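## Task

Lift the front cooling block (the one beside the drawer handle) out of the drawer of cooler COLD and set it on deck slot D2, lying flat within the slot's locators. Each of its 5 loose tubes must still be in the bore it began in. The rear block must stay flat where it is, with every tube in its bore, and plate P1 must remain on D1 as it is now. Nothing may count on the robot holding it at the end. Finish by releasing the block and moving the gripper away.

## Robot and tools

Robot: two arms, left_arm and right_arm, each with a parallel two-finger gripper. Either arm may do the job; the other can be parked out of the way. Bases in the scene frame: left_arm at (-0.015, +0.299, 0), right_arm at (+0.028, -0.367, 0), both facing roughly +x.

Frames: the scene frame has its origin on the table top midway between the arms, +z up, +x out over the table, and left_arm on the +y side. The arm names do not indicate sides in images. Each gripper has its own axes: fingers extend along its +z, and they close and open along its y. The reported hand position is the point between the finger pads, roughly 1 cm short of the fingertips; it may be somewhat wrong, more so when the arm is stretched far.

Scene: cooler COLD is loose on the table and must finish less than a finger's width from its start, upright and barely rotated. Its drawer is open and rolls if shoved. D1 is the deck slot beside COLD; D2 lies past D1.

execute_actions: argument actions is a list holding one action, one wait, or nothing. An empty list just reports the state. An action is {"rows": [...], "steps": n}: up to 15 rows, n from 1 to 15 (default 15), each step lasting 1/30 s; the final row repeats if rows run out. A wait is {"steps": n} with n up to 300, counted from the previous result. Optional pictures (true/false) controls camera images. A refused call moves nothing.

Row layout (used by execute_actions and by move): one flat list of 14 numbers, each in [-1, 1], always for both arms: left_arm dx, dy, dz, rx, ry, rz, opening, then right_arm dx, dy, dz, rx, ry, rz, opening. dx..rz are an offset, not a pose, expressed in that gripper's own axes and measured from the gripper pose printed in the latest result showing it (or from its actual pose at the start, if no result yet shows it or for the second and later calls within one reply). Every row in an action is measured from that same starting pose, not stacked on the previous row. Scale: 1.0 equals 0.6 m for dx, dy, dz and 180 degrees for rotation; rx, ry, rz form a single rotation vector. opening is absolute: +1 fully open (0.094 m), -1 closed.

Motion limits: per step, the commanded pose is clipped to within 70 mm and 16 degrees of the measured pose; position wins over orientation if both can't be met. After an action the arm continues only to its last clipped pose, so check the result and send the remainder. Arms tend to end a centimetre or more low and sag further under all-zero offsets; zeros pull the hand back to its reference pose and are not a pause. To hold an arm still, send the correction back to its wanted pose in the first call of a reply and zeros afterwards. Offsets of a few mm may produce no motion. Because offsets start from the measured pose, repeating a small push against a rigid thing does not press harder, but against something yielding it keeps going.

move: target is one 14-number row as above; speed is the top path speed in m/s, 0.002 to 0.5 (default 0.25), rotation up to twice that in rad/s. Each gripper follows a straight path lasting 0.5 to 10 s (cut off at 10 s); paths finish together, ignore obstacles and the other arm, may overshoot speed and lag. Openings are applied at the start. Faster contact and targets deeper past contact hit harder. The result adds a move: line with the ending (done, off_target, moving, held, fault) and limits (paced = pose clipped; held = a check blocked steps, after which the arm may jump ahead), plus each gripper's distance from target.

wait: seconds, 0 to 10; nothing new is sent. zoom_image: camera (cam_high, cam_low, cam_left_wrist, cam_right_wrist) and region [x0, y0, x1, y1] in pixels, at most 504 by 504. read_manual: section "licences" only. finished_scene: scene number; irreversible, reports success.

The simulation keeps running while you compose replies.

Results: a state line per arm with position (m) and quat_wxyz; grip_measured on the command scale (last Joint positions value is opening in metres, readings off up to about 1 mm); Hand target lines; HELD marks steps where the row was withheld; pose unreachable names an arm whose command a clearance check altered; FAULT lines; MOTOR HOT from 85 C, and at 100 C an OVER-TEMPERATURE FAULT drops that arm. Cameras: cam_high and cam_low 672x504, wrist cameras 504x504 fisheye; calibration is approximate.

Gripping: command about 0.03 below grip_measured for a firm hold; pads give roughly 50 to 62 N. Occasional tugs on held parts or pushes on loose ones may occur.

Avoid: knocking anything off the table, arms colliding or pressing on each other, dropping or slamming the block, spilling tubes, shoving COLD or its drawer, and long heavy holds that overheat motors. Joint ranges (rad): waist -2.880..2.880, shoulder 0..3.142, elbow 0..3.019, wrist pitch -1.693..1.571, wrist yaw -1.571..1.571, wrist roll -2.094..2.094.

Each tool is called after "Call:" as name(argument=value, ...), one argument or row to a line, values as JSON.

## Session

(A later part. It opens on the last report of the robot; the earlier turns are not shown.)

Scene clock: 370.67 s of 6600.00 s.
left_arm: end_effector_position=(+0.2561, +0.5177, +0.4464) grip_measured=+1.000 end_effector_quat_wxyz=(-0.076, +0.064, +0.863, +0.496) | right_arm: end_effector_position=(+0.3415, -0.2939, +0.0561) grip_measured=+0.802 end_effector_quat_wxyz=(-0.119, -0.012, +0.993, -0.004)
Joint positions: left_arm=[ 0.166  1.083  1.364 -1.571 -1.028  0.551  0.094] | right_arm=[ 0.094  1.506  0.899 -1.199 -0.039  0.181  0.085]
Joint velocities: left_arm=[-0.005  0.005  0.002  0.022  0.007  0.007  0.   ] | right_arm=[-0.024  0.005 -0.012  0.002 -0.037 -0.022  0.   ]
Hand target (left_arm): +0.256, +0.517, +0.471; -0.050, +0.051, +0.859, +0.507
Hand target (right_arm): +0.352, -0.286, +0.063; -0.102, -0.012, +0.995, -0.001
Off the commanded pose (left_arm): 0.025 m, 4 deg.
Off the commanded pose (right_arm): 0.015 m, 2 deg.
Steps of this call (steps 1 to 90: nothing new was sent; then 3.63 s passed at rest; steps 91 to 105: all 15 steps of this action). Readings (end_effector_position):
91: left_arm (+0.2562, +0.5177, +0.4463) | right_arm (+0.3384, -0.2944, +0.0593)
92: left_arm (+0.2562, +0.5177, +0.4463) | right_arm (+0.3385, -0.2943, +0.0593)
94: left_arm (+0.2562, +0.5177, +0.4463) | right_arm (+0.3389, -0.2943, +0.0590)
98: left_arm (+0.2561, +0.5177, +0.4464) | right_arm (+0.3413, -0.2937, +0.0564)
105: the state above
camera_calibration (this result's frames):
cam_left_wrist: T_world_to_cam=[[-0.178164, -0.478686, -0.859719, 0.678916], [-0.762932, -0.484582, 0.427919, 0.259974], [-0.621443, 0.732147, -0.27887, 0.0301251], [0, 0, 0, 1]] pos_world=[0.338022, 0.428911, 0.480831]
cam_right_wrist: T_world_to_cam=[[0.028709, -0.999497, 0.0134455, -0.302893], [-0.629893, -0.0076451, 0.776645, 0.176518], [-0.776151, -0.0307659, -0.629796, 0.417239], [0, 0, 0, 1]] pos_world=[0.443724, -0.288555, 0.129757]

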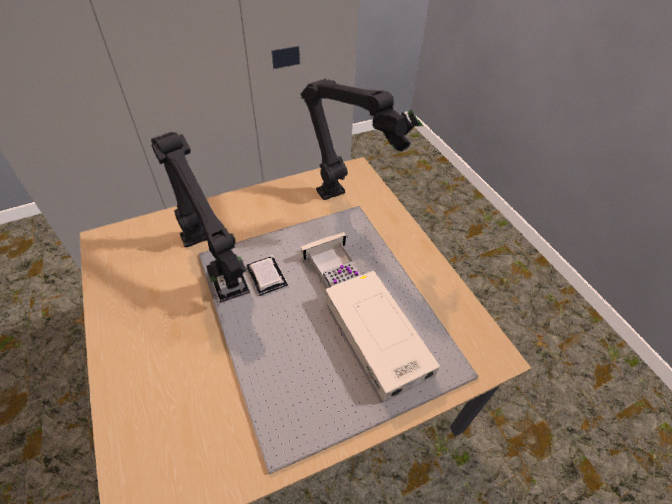

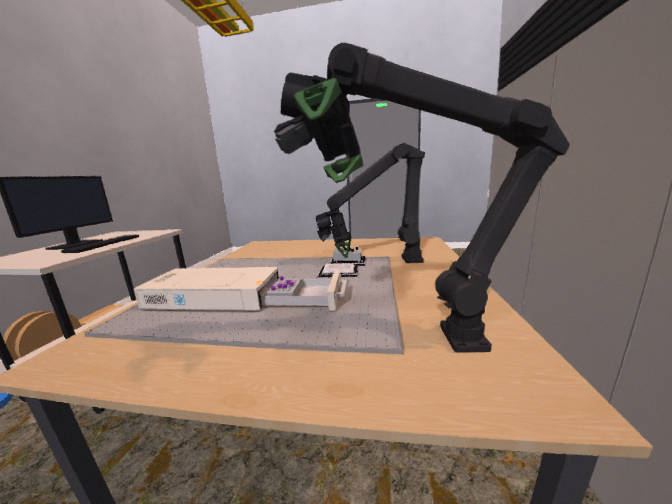

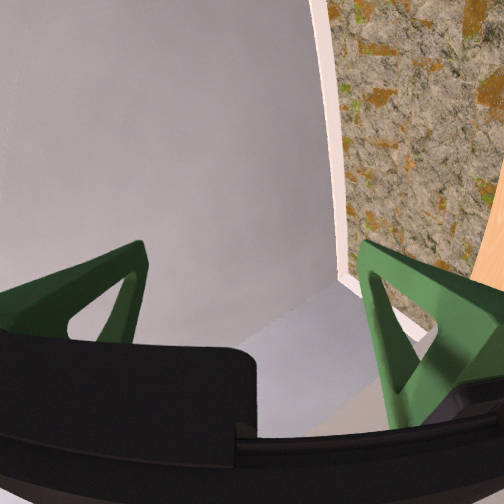

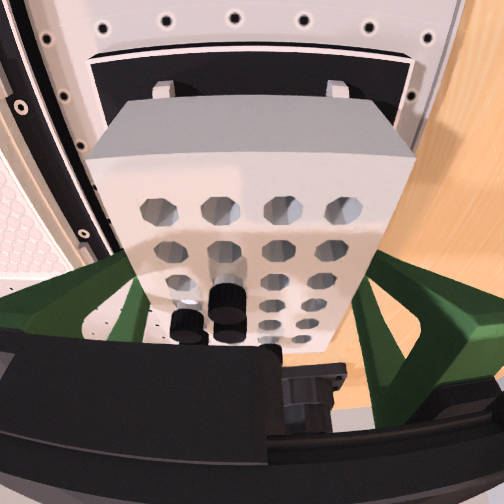

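Call:
execute_actions(
  actions=[
    {"rows":[[0.008,0.036,-0.021,-0.008,-0.01,-0.016,1,-0.003,0.006,-0.002,0,-0.003,0,0.76]],"steps":15},
  ],
)

Call:
zoom_image(
  camera="cam_low",
  region=[320, 230, 380, 275],
)

Scene clock: 373.93 s of 6600.00 s.
left_arm: end_effector_position=(+0.2560, +0.5177, +0.4465) grip_measured=+1.000 end_effector_quat_wxyz=(-0.076, +0.063, +0.863, +0.496) | right_arm: end_effector_position=(+0.3413, -0.2940, +0.0559) grip_measured=+0.802 end_effector_quat_wxyz=(-0.119, -0.012, +0.993, -0.004)
Joint positions: left_arm=[ 0.166  1.082  1.364 -1.571 -1.028  0.551  0.094] | right_arm=[ 0.094  1.506  0.898 -1.199 -0.039  0.181  0.085]
Joint velocities: left_arm=[ 0.005 -0.015 -0.007  0.007 -0.007 -0.007  0.   ] | right_arm=[ 0.005 -0.015 -0.007  0.002 -0.037 -0.125  0.001]
Hand target (left_arm): +0.256, +0.517, +0.471; -0.050, +0.051, +0.859, +0.507
Hand target (right_arm): +0.343, -0.290, +0.057; -0.114, -0.012, +0.993, -0.004
Off the commanded pose (left_arm): 0.025 m, 4 deg.
Off the commanded pose (right_arm): 0.004 m, 1 deg.
Steps of this call (steps 1 to 83: nothing new was sent; steps 84 to 98: all 15 steps of this action). Readings (end_effector_position):
84: left_arm (+0.2561, +0.5177, +0.4464) | right_arm (+0.3414, -0.2940, +0.0560)
85: left_arm (+0.2561, +0.5177, +0.4464) | right_arm (+0.3413, -0.2940, +0.0559)
87: left_arm (+0.2561, +0.5177, +0.4464) | right_arm (+0.3413, -0.2940, +0.0559)
91: left_arm (+0.2560, +0.5177, +0.4465) | right_arm (+0.3413, -0.2940, +0.0559)
98: the state above
camera_calibration (this result's frames):
cam_left_wrist: T_world_to_cam=[[-0.177846, -0.478607, -0.859829, 0.678904], [-0.763091, -0.484622, 0.427592, 0.260029], [-0.62134, 0.732173, -0.279033, 0.0301378], [0, 0, 0, 1]] pos_world=[0.337892, 0.428878, 0.480965]
cam_right_wrist: T_world_to_cam=[[0.028802, -0.999489, 0.013879, -0.303055], [-0.629662, -0.00735761, 0.776834, 0.176532], [-0.776335, -0.0311134, -0.629552, 0.416859], [0, 0, 0, 1]] pos_world=[0.443506, -0.288631, 0.129504]

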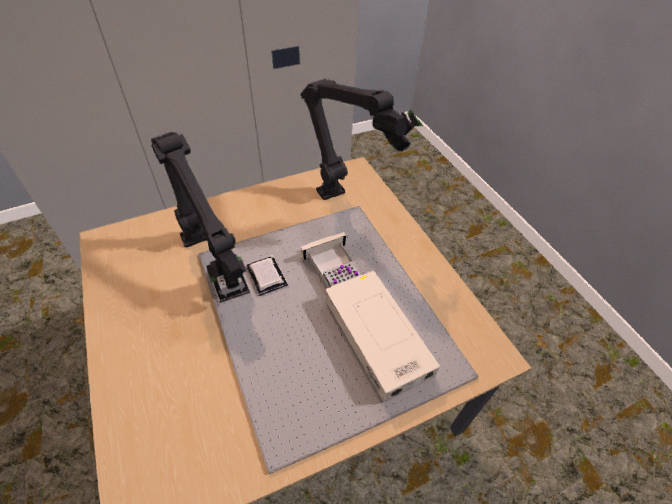

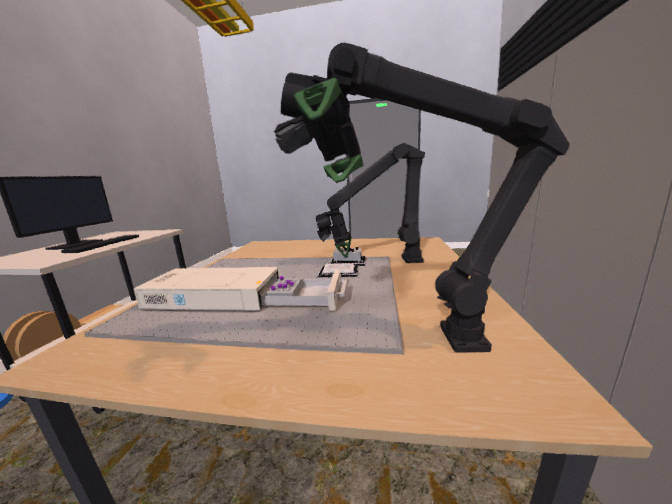

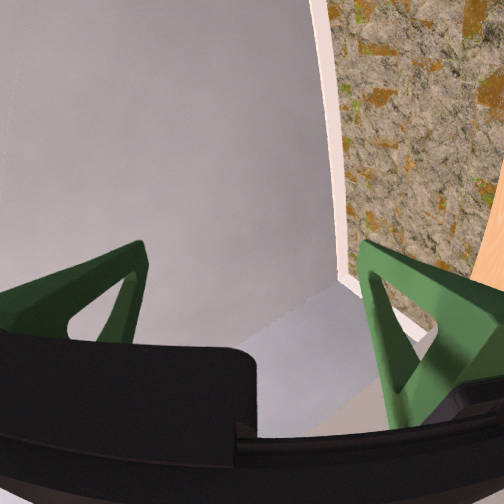

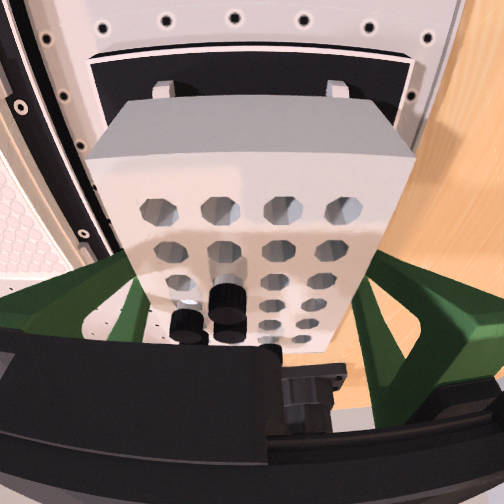

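Region (320, 230, 380, 275) of cam_low's 672x504 image, scaled by 8.400, with more detail than that image has; it fills the top 378 rows of this view, and the rest is white.

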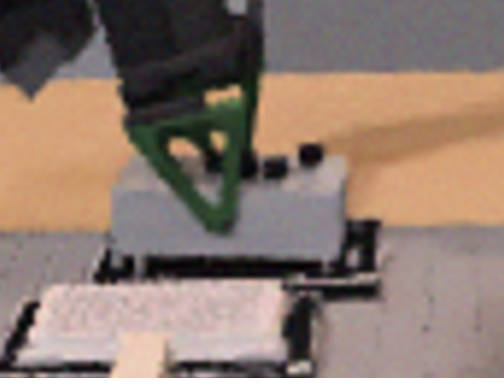

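Call:
zoom_image(
  camera="cam_right_wrist",
  region=[70, 40, 430, 180],
)

Call:
zoom_image(
  camera="cam_high",
  region=[195, 250, 265, 310],
)

Region (70, 40, 430, 180) of cam_right_wrist's 504x504 image, scaled by 1.400, with more detail than that image has.

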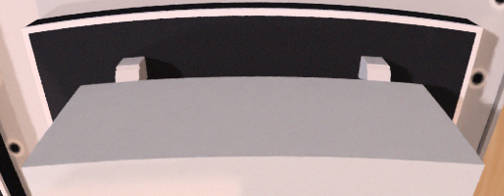

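Region (195, 250, 265, 310) of cam_high's 672x504 image, scaled by 7.200, with more detail than that image has; it fills the top 432 rows of this view, and the rest is white.

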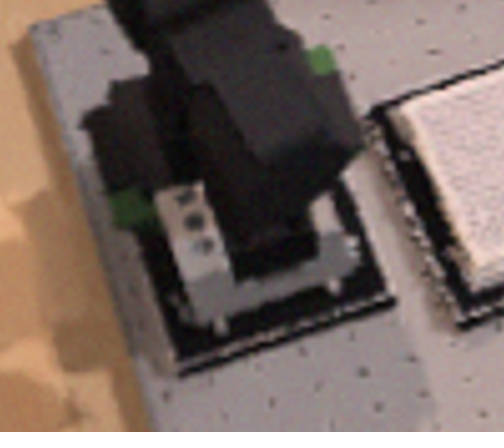

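Call:
execute_actions(
  actions=[
    {"rows":[[0.008,0.036,-0.021,-0.008,-0.01,-0.016,1,-0.015,0.004,-0.033,-0.002,-0.011,0,0.76]],"steps":15},
  ],
)

Scene clock: 381.97 s of 6600.00 s.
left_arm: end_effector_position=(+0.2559, +0.5176, +0.4466) grip_measured=+1.000 end_effector_quat_wxyz=(-0.076, +0.063, +0.863, +0.496) | right_arm: end_effector_position=(+0.3411, -0.2941, +0.0559) grip_measured=+0.802 end_effector_quat_wxyz=(-0.119, -0.012, +0.993, -0.004)
Joint positions: left_arm=[ 0.166  1.082  1.364 -1.571 -1.028  0.551  0.094] | right_arm=[ 0.094  1.506  0.898 -1.2   -0.038  0.181  0.085]
Joint velocities: left_arm=[-0.015  0.005 -0.017  0.012 -0.066 -0.066  0.   ] | right_arm=[-0.015  0.015 -0.012 -0.017 -0.037 -0.022 -0.001]
Hand target (left_arm): +0.255, +0.517, +0.471; -0.049, +0.050, +0.859, +0.507
Hand target (right_arm): +0.354, -0.291, +0.073; -0.102, -0.012, +0.995, -0.001
Off the commanded pose (left_arm): 0.025 m, 4 deg.
Off the commanded pose (right_arm): 0.022 m, 2 deg.
Steps of this call (steps 1 to 90: nothing new was sent; then 4.53 s passed at rest; steps 91 to 105: all 15 steps of this action). Readings (end_effector_position):
91: left_arm (+0.2560, +0.5177, +0.4465) | right_arm (+0.3412, -0.2940, +0.0559)
92: left_arm (+0.2560, +0.5177, +0.4465) | right_arm (+0.3411, -0.2940, +0.0559)
94: left_arm (+0.2560, +0.5177, +0.4465) | right_arm (+0.3411, -0.2941, +0.0559)
98: left_arm (+0.2559, +0.5176, +0.4466) | right_arm (+0.3411, -0.2941, +0.0559)
105: the state above
camera_calibration (this result's frames):
cam_left_wrist: T_world_to_cam=[[-0.177527, -0.478527, -0.859939, 0.678893], [-0.763249, -0.484661, 0.427264, 0.260085], [-0.621237, 0.732199, -0.279195, 0.0301505], [0, 0, 0, 1]] pos_world=[0.337762, 0.428846, 0.481099]
cam_right_wrist: T_world_to_cam=[[0.0289006, -0.999479, 0.014381, -0.303211], [-0.629142, -0.0070084, 0.777259, 0.176297], [-0.776753, -0.0315109, -0.629016, 0.416749], [0, 0, 0, 1]] pos_world=[0.44339, -0.288686, 0.129474]

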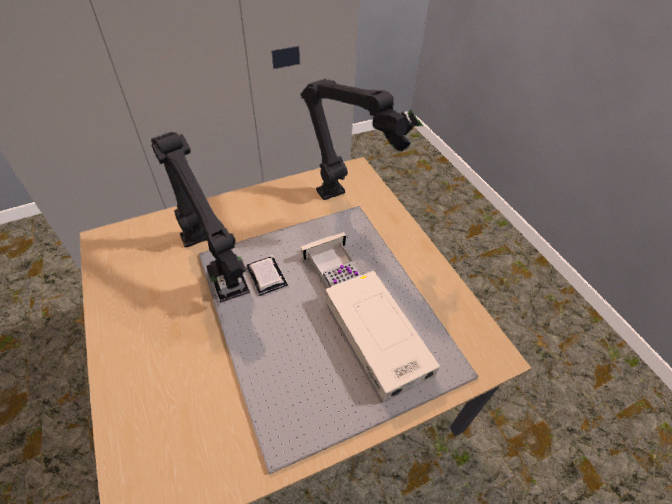

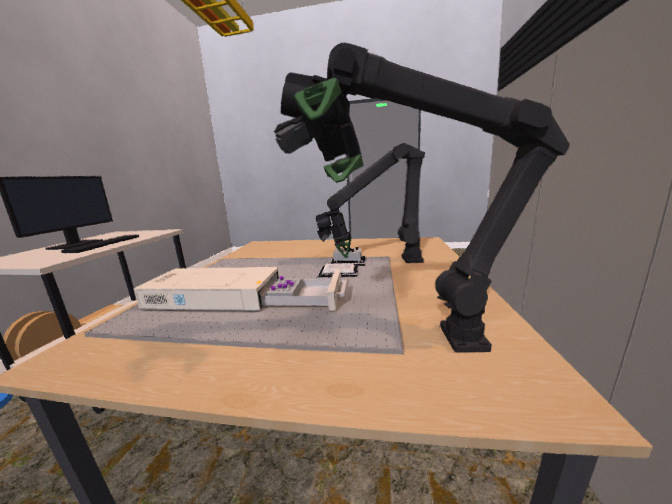

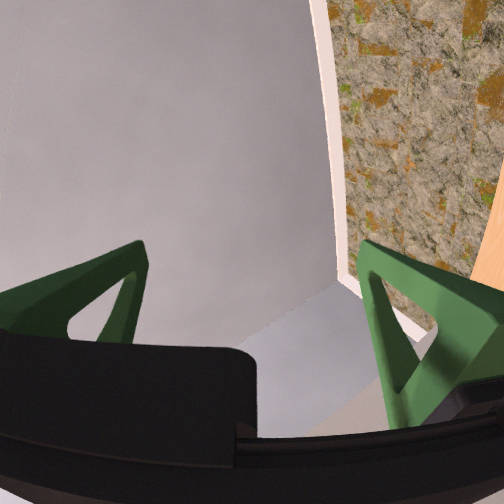

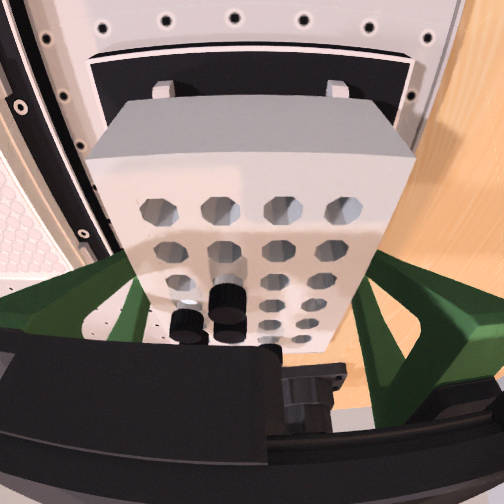

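Call:
execute_actions(
  actions=[
    {"rows":[[0.008,0.036,-0.021,-0.008,-0.01,-0.016,1,-0.015,0.006,-0.045,-0.004,-0.0125,0,0.76]],"steps":15},
  ],
)

Scene clock: 385.00 s of 6600.00 s.
left_arm: end_effector_position=(+0.2557, +0.5176, +0.4467) grip_measured=+1.000 end_effector_quat_wxyz=(-0.076, +0.063, +0.863, +0.496) | right_arm: end_effector_position=(+0.3378, -0.2947, +0.0568) grip_measured=+0.802 end_effector_quat_wxyz=(-0.126, -0.012, +0.992, -0.005)
Joint positions: left_arm=[ 0.166  1.082  1.364 -1.571 -1.028  0.551  0.094] | right_arm=[ 0.094  1.506  0.898 -1.214 -0.039  0.181  0.085]
Joint velocities: left_arm=[-0.015  0.005 -0.022  0.007  0.007 -0.022  0.   ] | right_arm=[-0.005 -0.015  0.012 -0.002  0.022  0.066 -0.001]
Hand target (left_arm): +0.255, +0.517, +0.472; -0.049, +0.050, +0.859, +0.507
Hand target (right_arm): +0.355, -0.290, +0.080; -0.100, -0.011, +0.995, +0.002
Off the commanded pose (left_arm): 0.025 m, 4 deg.
Off the commanded pose (right_arm): 0.030 m, 3 deg.
Steps of this call (steps 1 to 76: nothing new was sent; steps 77 to 91: all 15 steps of this action). Readings (end_effector_position):
77: left_arm (+0.2559, +0.5176, +0.4466) | right_arm (+0.3409, -0.2941, +0.0560)
78: left_arm (+0.2559, +0.5176, +0.4466) | right_arm (+0.3405, -0.2942, +0.0561)
80: left_arm (+0.2559, +0.5176, +0.4466) | right_arm (+0.3395, -0.2944, +0.0563)
84: left_arm (+0.2559, +0.5176, +0.4466) | right_arm (+0.3378, -0.2947, +0.0568)
91: the state above
camera_calibration (this result's frames):
cam_left_wrist: T_world_to_cam=[[-0.177209, -0.478448, -0.860049, 0.678881], [-0.763407, -0.484701, 0.426937, 0.260141], [-0.621134, 0.732225, -0.279357, 0.0301632], [0, 0, 0, 1]] pos_world=[0.337632, 0.428813, 0.481234]
cam_right_wrist: T_world_to_cam=[[0.0290234, -0.999442, 0.0165541, -0.303918], [-0.618292, -0.00493728, 0.785933, 0.170012], [-0.785413, -0.0330457, -0.61809, 0.416543], [0, 0, 0, 1]] pos_world=[0.441096, -0.289144, 0.128874]

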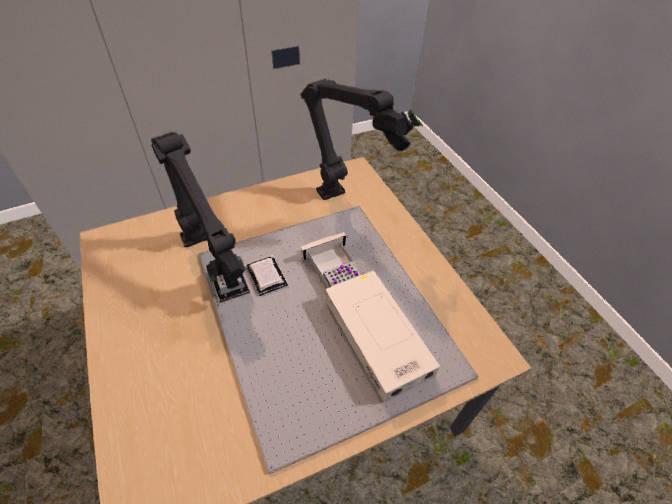

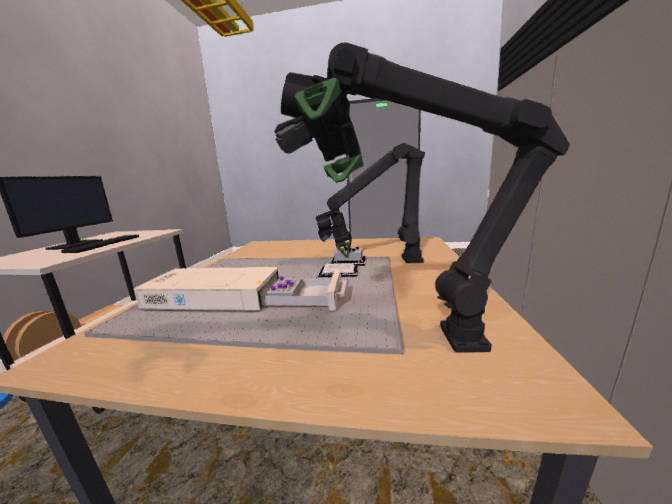

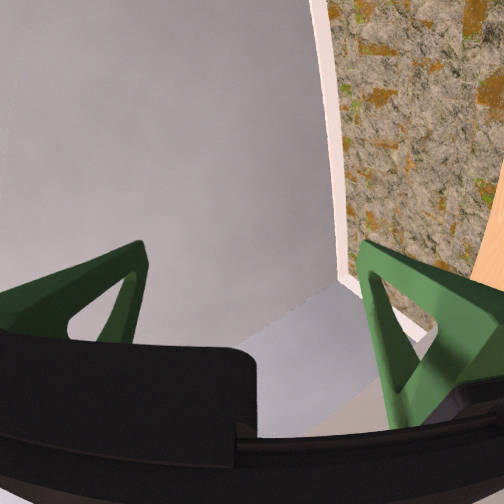

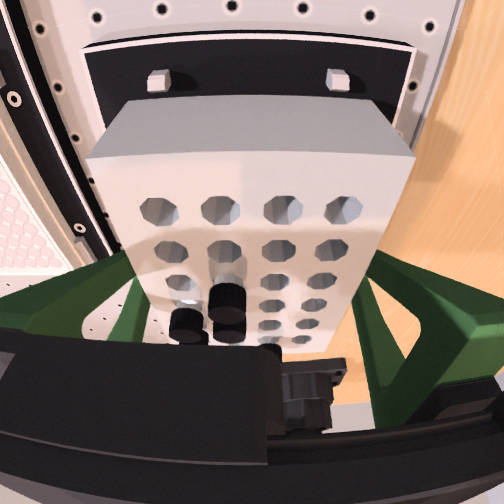

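Call:
execute_actions(
  actions=[
    {"rows":[[0.008,0.036,-0.021,-0.008,-0.01,-0.016,1,-0.027,0.016,-0.018,-0.004,-0.010,0,0.76]],"steps":15},
  ],
)

Scene clock: 389.77 s of 6600.00 s.
left_arm: end_effector_position=(+0.2557, +0.5176, +0.4467) grip_measured=+1.000 end_effector_quat_wxyz=(-0.076, +0.063, +0.863, +0.496) | right_arm: end_effector_position=(+0.3385, -0.2941, +0.0479) grip_measured=+0.802 end_effector_quat_wxyz=(-0.134, -0.011, +0.991, -0.006)
Joint positions: left_arm=[ 0.166  1.082  1.364 -1.571 -1.028  0.551  0.094] | right_arm=[ 0.094  1.533  0.898 -1.202 -0.041  0.182  0.085]
Joint velocities: left_arm=[-0.005 -0.005 -0.002  0.012  0.037 -0.007  0.   ] | right_arm=[ 0.005  0.005 -0.002  0.017  0.051 -0.007  0.001]
Hand target (left_arm): +0.255, +0.517, +0.472; -0.049, +0.050, +0.859, +0.507
Hand target (right_arm): +0.355, -0.285, +0.063; -0.110, -0.011, +0.994, +0.001
Off the commanded pose (left_arm): 0.025 m, 4 deg.
Off the commanded pose (right_arm): 0.025 m, 3 deg.
Steps of this call (steps 1 to 90: nothing new was sent; then 1.27 s passed at rest; steps 91 to 105: all 15 steps of this action). Readings (end_effector_position):
91: left_arm (+0.2557, +0.5176, +0.4467) | right_arm (+0.3379, -0.2946, +0.0563)
92: left_arm (+0.2557, +0.5176, +0.4467) | right_arm (+0.3380, -0.2944, +0.0554)
94: left_arm (+0.2557, +0.5176, +0.4467) | right_arm (+0.3386, -0.2942, +0.0526)
98: left_arm (+0.2557, +0.5176, +0.4467) | right_arm (+0.3385, -0.2941, +0.0479)
105: the state above
camera_calibration (this result's frames):
cam_left_wrist: T_world_to_cam=[[-0.177209, -0.478448, -0.860049, 0.678881], [-0.763407, -0.484701, 0.426937, 0.260141], [-0.621134, 0.732225, -0.279357, 0.0301632], [0, 0, 0, 1]] pos_world=[0.337632, 0.428813, 0.481234]
cam_right_wrist: T_world_to_cam=[[0.0278645, -0.999468, 0.0169623, -0.302819], [-0.60608, -0.00339824, 0.795396, 0.173264], [-0.794915, -0.0324438, -0.605852, 0.414384], [0, 0, 0, 1]] pos_world=[0.44285, -0.288625, 0.118379]

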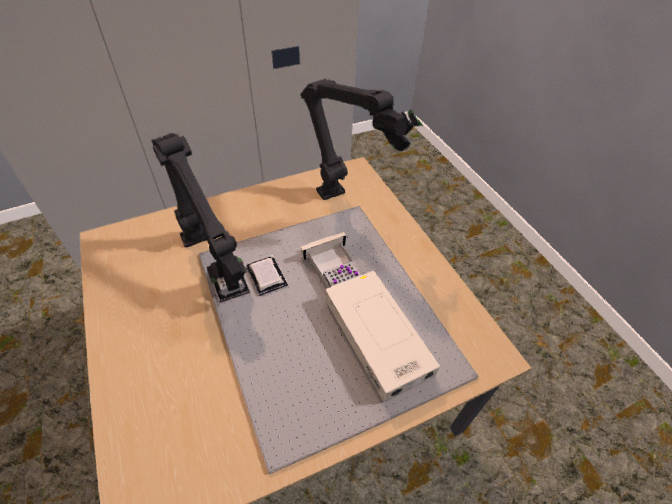

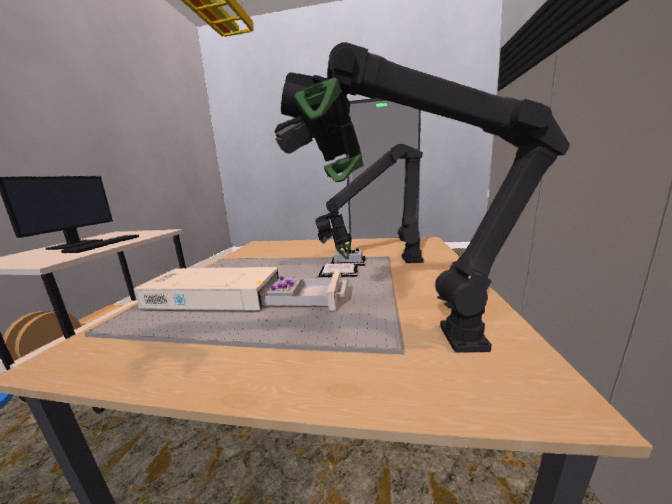

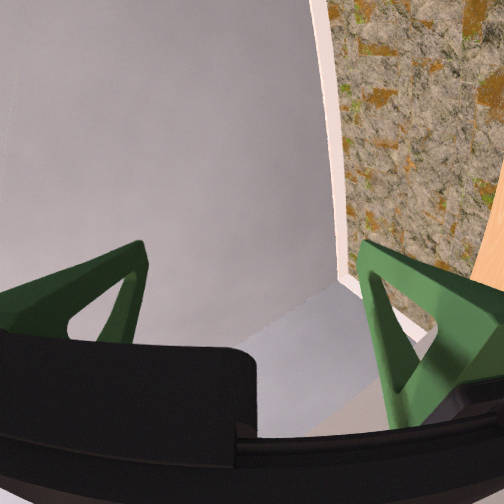

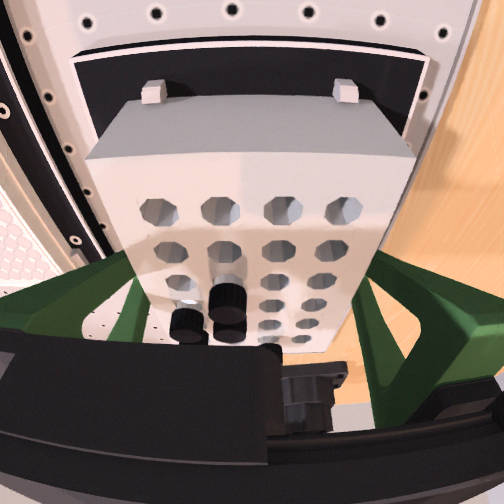

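In. Relax to level, then release and withdraw.

Call:
execute_actions(
  actions=[
    {"rows":[[0.008,0.036,-0.021,-0.008,-0.01,-0.016,1,0,0,0,0,-0.007,0,0.76]],"steps":15},
  ],
  pictures=false,
)

Call:
execute_actions(
  actions=[
    {"rows":[[0.008,0.036,-0.021,-0.008,-0.01,-0.016,1,0,0,0,0,0,0,1]],"steps":15},
  ],
  pictures=false,
)

Call:
move(
  target=[0.008,0.036,-0.021,-0.008,-0.01,-0.016,1,0,0,-0.25,0,-0.05,0,1],
  speed=0.1,
)

Call:
zoom_image(
  camera="cam_low",
  region=[300, 230, 380, 290],
)

Scene clock: 394.70 s of 6600.00 s.
left_arm: end_effector_position=(+0.2556, +0.5176, +0.4469) grip_measured=+1.000 end_effector_quat_wxyz=(-0.076, +0.063, +0.863, +0.496) | right_arm: end_effector_position=(+0.3383, -0.2944, +0.0474) grip_measured=+0.802 end_effector_quat_wxyz=(-0.129, -0.011, +0.992, -0.006)
Joint positions: left_arm=[ 0.166  1.081  1.364 -1.571 -1.028  0.551  0.094] | right_arm=[ 0.094  1.528  0.892 -1.192 -0.04   0.182  0.085]
Joint velocities: left_arm=[-0.005 -0.024  0.012  0.002  0.007 -0.007  0.   ] | right_arm=[-0.005 -0.005 -0.002  0.002  0.007  0.051 -0.   ]
Hand target (left_arm): +0.255, +0.517, +0.472; -0.049, +0.050, +0.859, +0.508
Hand target (right_arm): +0.338, -0.294, +0.048; -0.123, -0.011, +0.992, -0.006
Off the commanded pose (left_arm): 0.025 m, 4 deg.
Off the commanded pose (right_arm): 0.001 m, 1 deg.
Steps of this call (steps 1 to 90: nothing new was sent; then 1.43 s passed at rest; steps 91 to 105: all 15 steps of this action). Readings (end_effector_position):
91: left_arm (+0.2557, +0.5176, +0.4467) | right_arm (+0.3382, -0.2943, +0.0473)
92: left_arm (+0.2556, +0.5176, +0.4469) | right_arm (+0.3383, -0.2944, +0.0474)
94: left_arm (+0.2556, +0.5176, +0.4469) | right_arm (+0.3383, -0.2944, +0.0474)
98: left_arm (+0.2556, +0.5176, +0.4469) | right_arm (+0.3383, -0.2944, +0.0474)
105: the state above

Scene clock: 395.20 s of 6600.00 s.
left_arm: end_effector_position=(+0.2555, +0.5176, +0.4470) grip_measured=+1.000 end_effector_quat_wxyz=(-0.076, +0.063, +0.863, +0.496) | right_arm: end_effector_position=(+0.3383, -0.2944, +0.0474) grip_measured=+1.000 end_effector_quat_wxyz=(-0.129, -0.011, +0.992, -0.006)
Joint positions: left_arm=[ 0.166  1.081  1.364 -1.571 -1.028  0.551  0.094] | right_arm=[ 0.094  1.528  0.892 -1.192 -0.04   0.182  0.094]
Joint velocities: left_arm=[-0.005  0.005 -0.017  0.002 -0.022  0.022  0.   ] | right_arm=[-0.015  0.015  0.022 -0.012 -0.007  0.081  0.   ]
Hand target (left_arm): +0.255, +0.517, +0.472; -0.049, +0.050, +0.859, +0.508
Hand target (right_arm): +0.338, -0.294, +0.047; -0.129, -0.011, +0.992, -0.006
Off the commanded pose (left_arm): 0.025 m, 4 deg.
Off the commanded pose (right_arm): 0.000 m, 0 deg.
Steps of this call (steps 1 to 15: all 15 steps of this action). Readings (end_effector_position):
1: left_arm (+0.2556, +0.5176, +0.4469) | right_arm (+0.3383, -0.2944, +0.0474)
2: left_arm (+0.2556, +0.5176, +0.4469) | right_arm (+0.3383, -0.2944, +0.0474)
4: left_arm (+0.2555, +0.5176, +0.4470) | right_arm (+0.3383, -0.2944, +0.0474)
8: left_arm (+0.2555, +0.5176, +0.4470) | right_arm (+0.3383, -0.2944, +0.0474)
15: the state above

Scene clock: 397.33 s of 6600.00 s.
left_arm: end_effector_position=(+0.2554, +0.5175, +0.4471) grip_measured=+1.000 end_effector_quat_wxyz=(-0.076, +0.063, +0.863, +0.496) | right_arm: end_effector_position=(+0.3626, -0.2939, +0.1776) grip_measured=+1.000 end_effector_quat_wxyz=(-0.067, -0.013, +0.998, -0.006)
Joint positions: left_arm=[ 0.166  1.081  1.364 -1.571 -1.028  0.551  0.094] | right_arm=[ 0.094  1.349  1.101 -1.457 -0.013  0.182  0.094]
Joint velocities: left_arm=[-0.005 -0.015 -0.017 -0.017 -0.037 -0.051  0.   ] | right_arm=[-0.005 -0.005 -0.007  0.002 -0.007  0.037  0.   ]
Hand target (left_arm): +0.255, +0.517, +0.472; -0.049, +0.050, +0.859, +0.508
Hand target (right_arm): +0.374, -0.292, +0.192; -0.051, -0.012, +0.999, -0.006
Off the commanded pose (left_arm): 0.025 m, 4 deg.
Off the commanded pose (right_arm): 0.020 m, 2 deg.
move: off_target (left_arm, right_arm)
camera_calibration (this result's frames):
cam_left_wrist: T_world_to_cam=[[-0.176254, -0.478209, -0.860378, 0.678846], [-0.76388, -0.484819, 0.425955, 0.260308], [-0.620823, 0.732302, -0.279843, 0.0302013], [0, 0, 0, 1]] pos_world=[0.337243, 0.428716, 0.481636]
cam_right_wrist: T_world_to_cam=[[0.0305289, -0.999327, 0.0203516, -0.306978], [-0.706909, -0.00719198, 0.707268, 0.135782], [-0.706645, -0.0359788, -0.706653, 0.497024], [0, 0, 0, 1]] pos_world=[0.456577, -0.287912, 0.261436]

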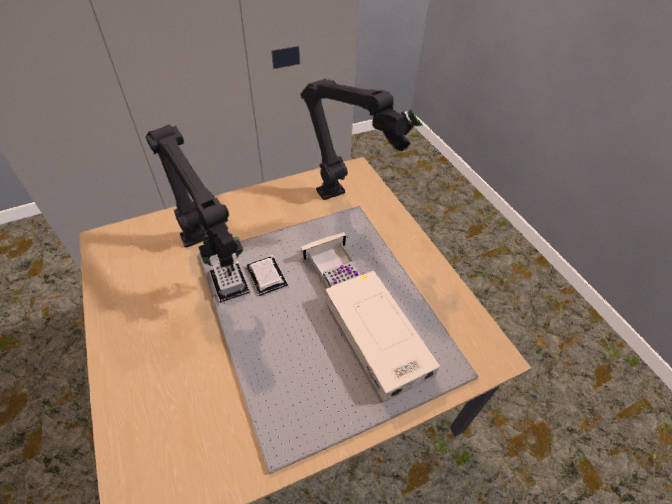

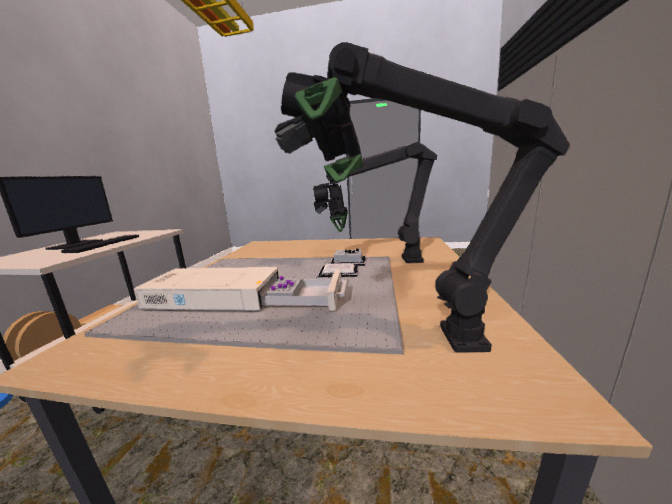

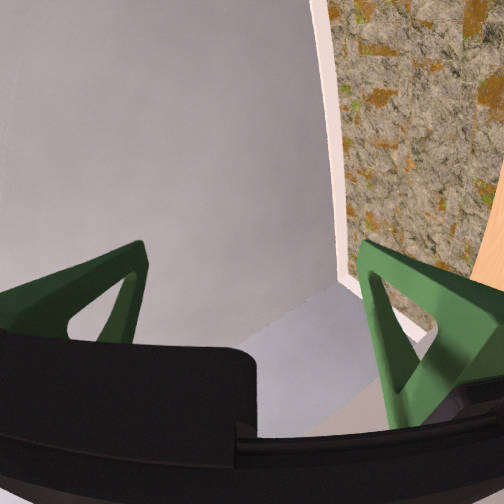

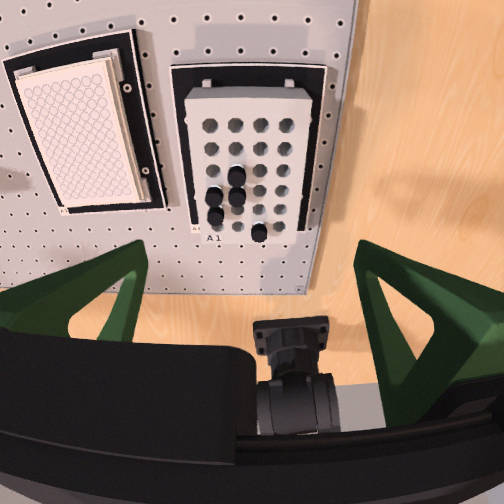

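Region (300, 230, 380, 290) of cam_low's 672x504 image, scaled by 6.300, with more detail than that image has; it fills the top 378 rows of this view, and the rest is white.

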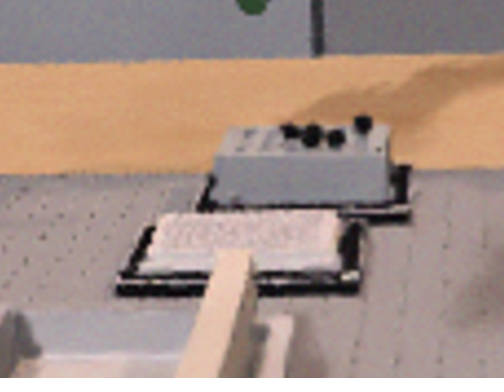

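Call:
move(
  target=[0.008,0.036,-0.021,-0.008,-0.01,-0.016,1,0,-0.2,-0.15,0,-0.1,0,1],
)

Call:
finished_scene(
  scene=1,
)

Scene clock: 400.83 s of 6600.00 s.
left_arm: end_effector_position=(+0.2553, +0.5175, +0.4472) grip_measured=+1.000 end_effector_quat_wxyz=(-0.075, +0.063, +0.863, +0.496) | right_arm: end_effector_position=(+0.3598, -0.4076, +0.2475) grip_measured=+1.000 end_effector_quat_wxyz=(+0.064, -0.007, +0.998, +0.002)
Joint positions: left_arm=[ 0.166  1.08   1.364 -1.571 -1.028  0.551  0.094] | right_arm=[-0.248  1.129  1.101 -1.417 -0.022 -0.145  0.094]
Joint velocities: left_arm=[ 0.005  0.005  0.007 -0.002 -0.007 -0.066  0.   ] | right_arm=[-0.005 -0.005 -0.002 -0.007 -0.007 -0.081  0.   ]
Hand target (left_arm): +0.255, +0.517, +0.472; -0.049, +0.050, +0.859, +0.508
Hand target (right_arm): +0.374, -0.411, +0.267; +0.091, -0.014, +0.996, -0.001
Off the commanded pose (left_arm): 0.025 m, 4 deg.
Off the commanded pose (right_arm): 0.028 m, 3 deg.
move: off_target (left_arm, right_arm)
camera_calibration (this result's frames):
cam_left_wrist: T_world_to_cam=[[-0.175936, -0.47813, -0.860487, 0.678834], [-0.764038, -0.484858, 0.425627, 0.260363], [-0.62072, 0.732328, -0.280005, 0.0302139], [0, 0, 0, 1]] pos_world=[0.337113, 0.428684, 0.48177]
cam_right_wrist: T_world_to_cam=[[0.0152945, -0.999863, 0.00636821, -0.413264], [-0.865987, -0.0100624, 0.499965, 0.190951], [-0.499832, -0.0131615, -0.866022, 0.514636], [0, 0, 0, 1]] pos_world=[0.428914, -0.404513, 0.352848]

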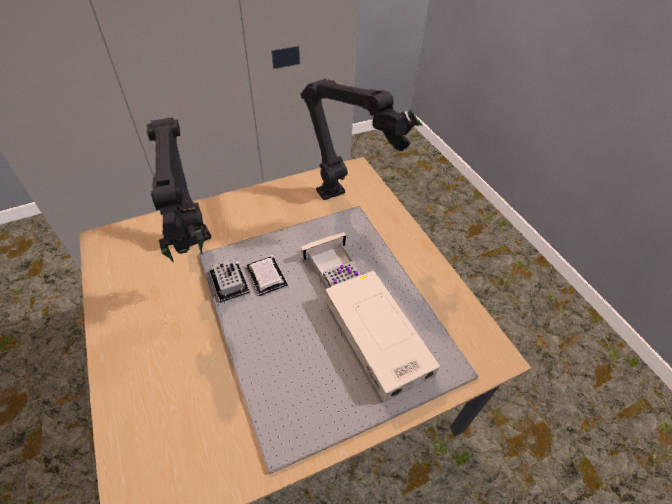

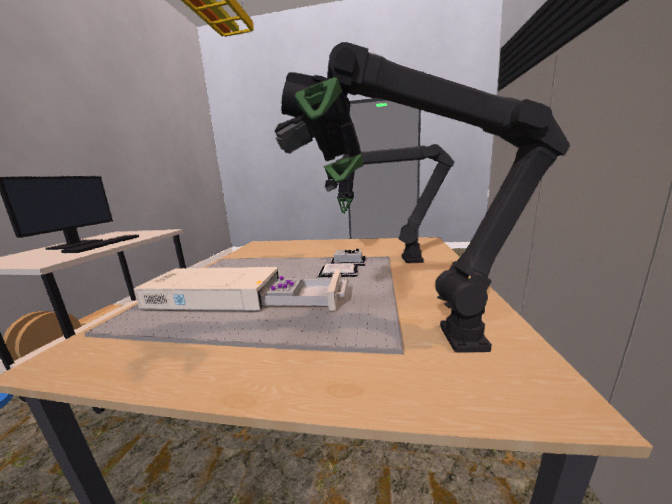

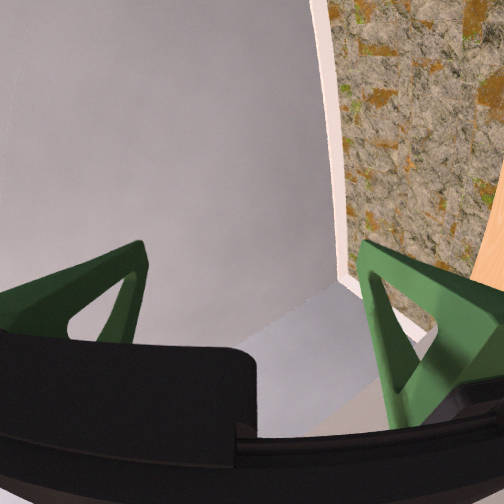

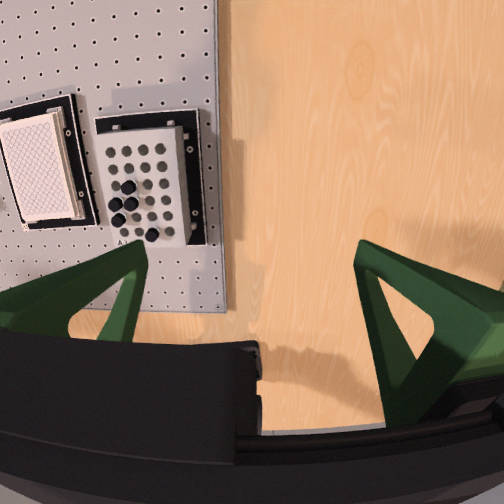

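The scene is finished: the task was done.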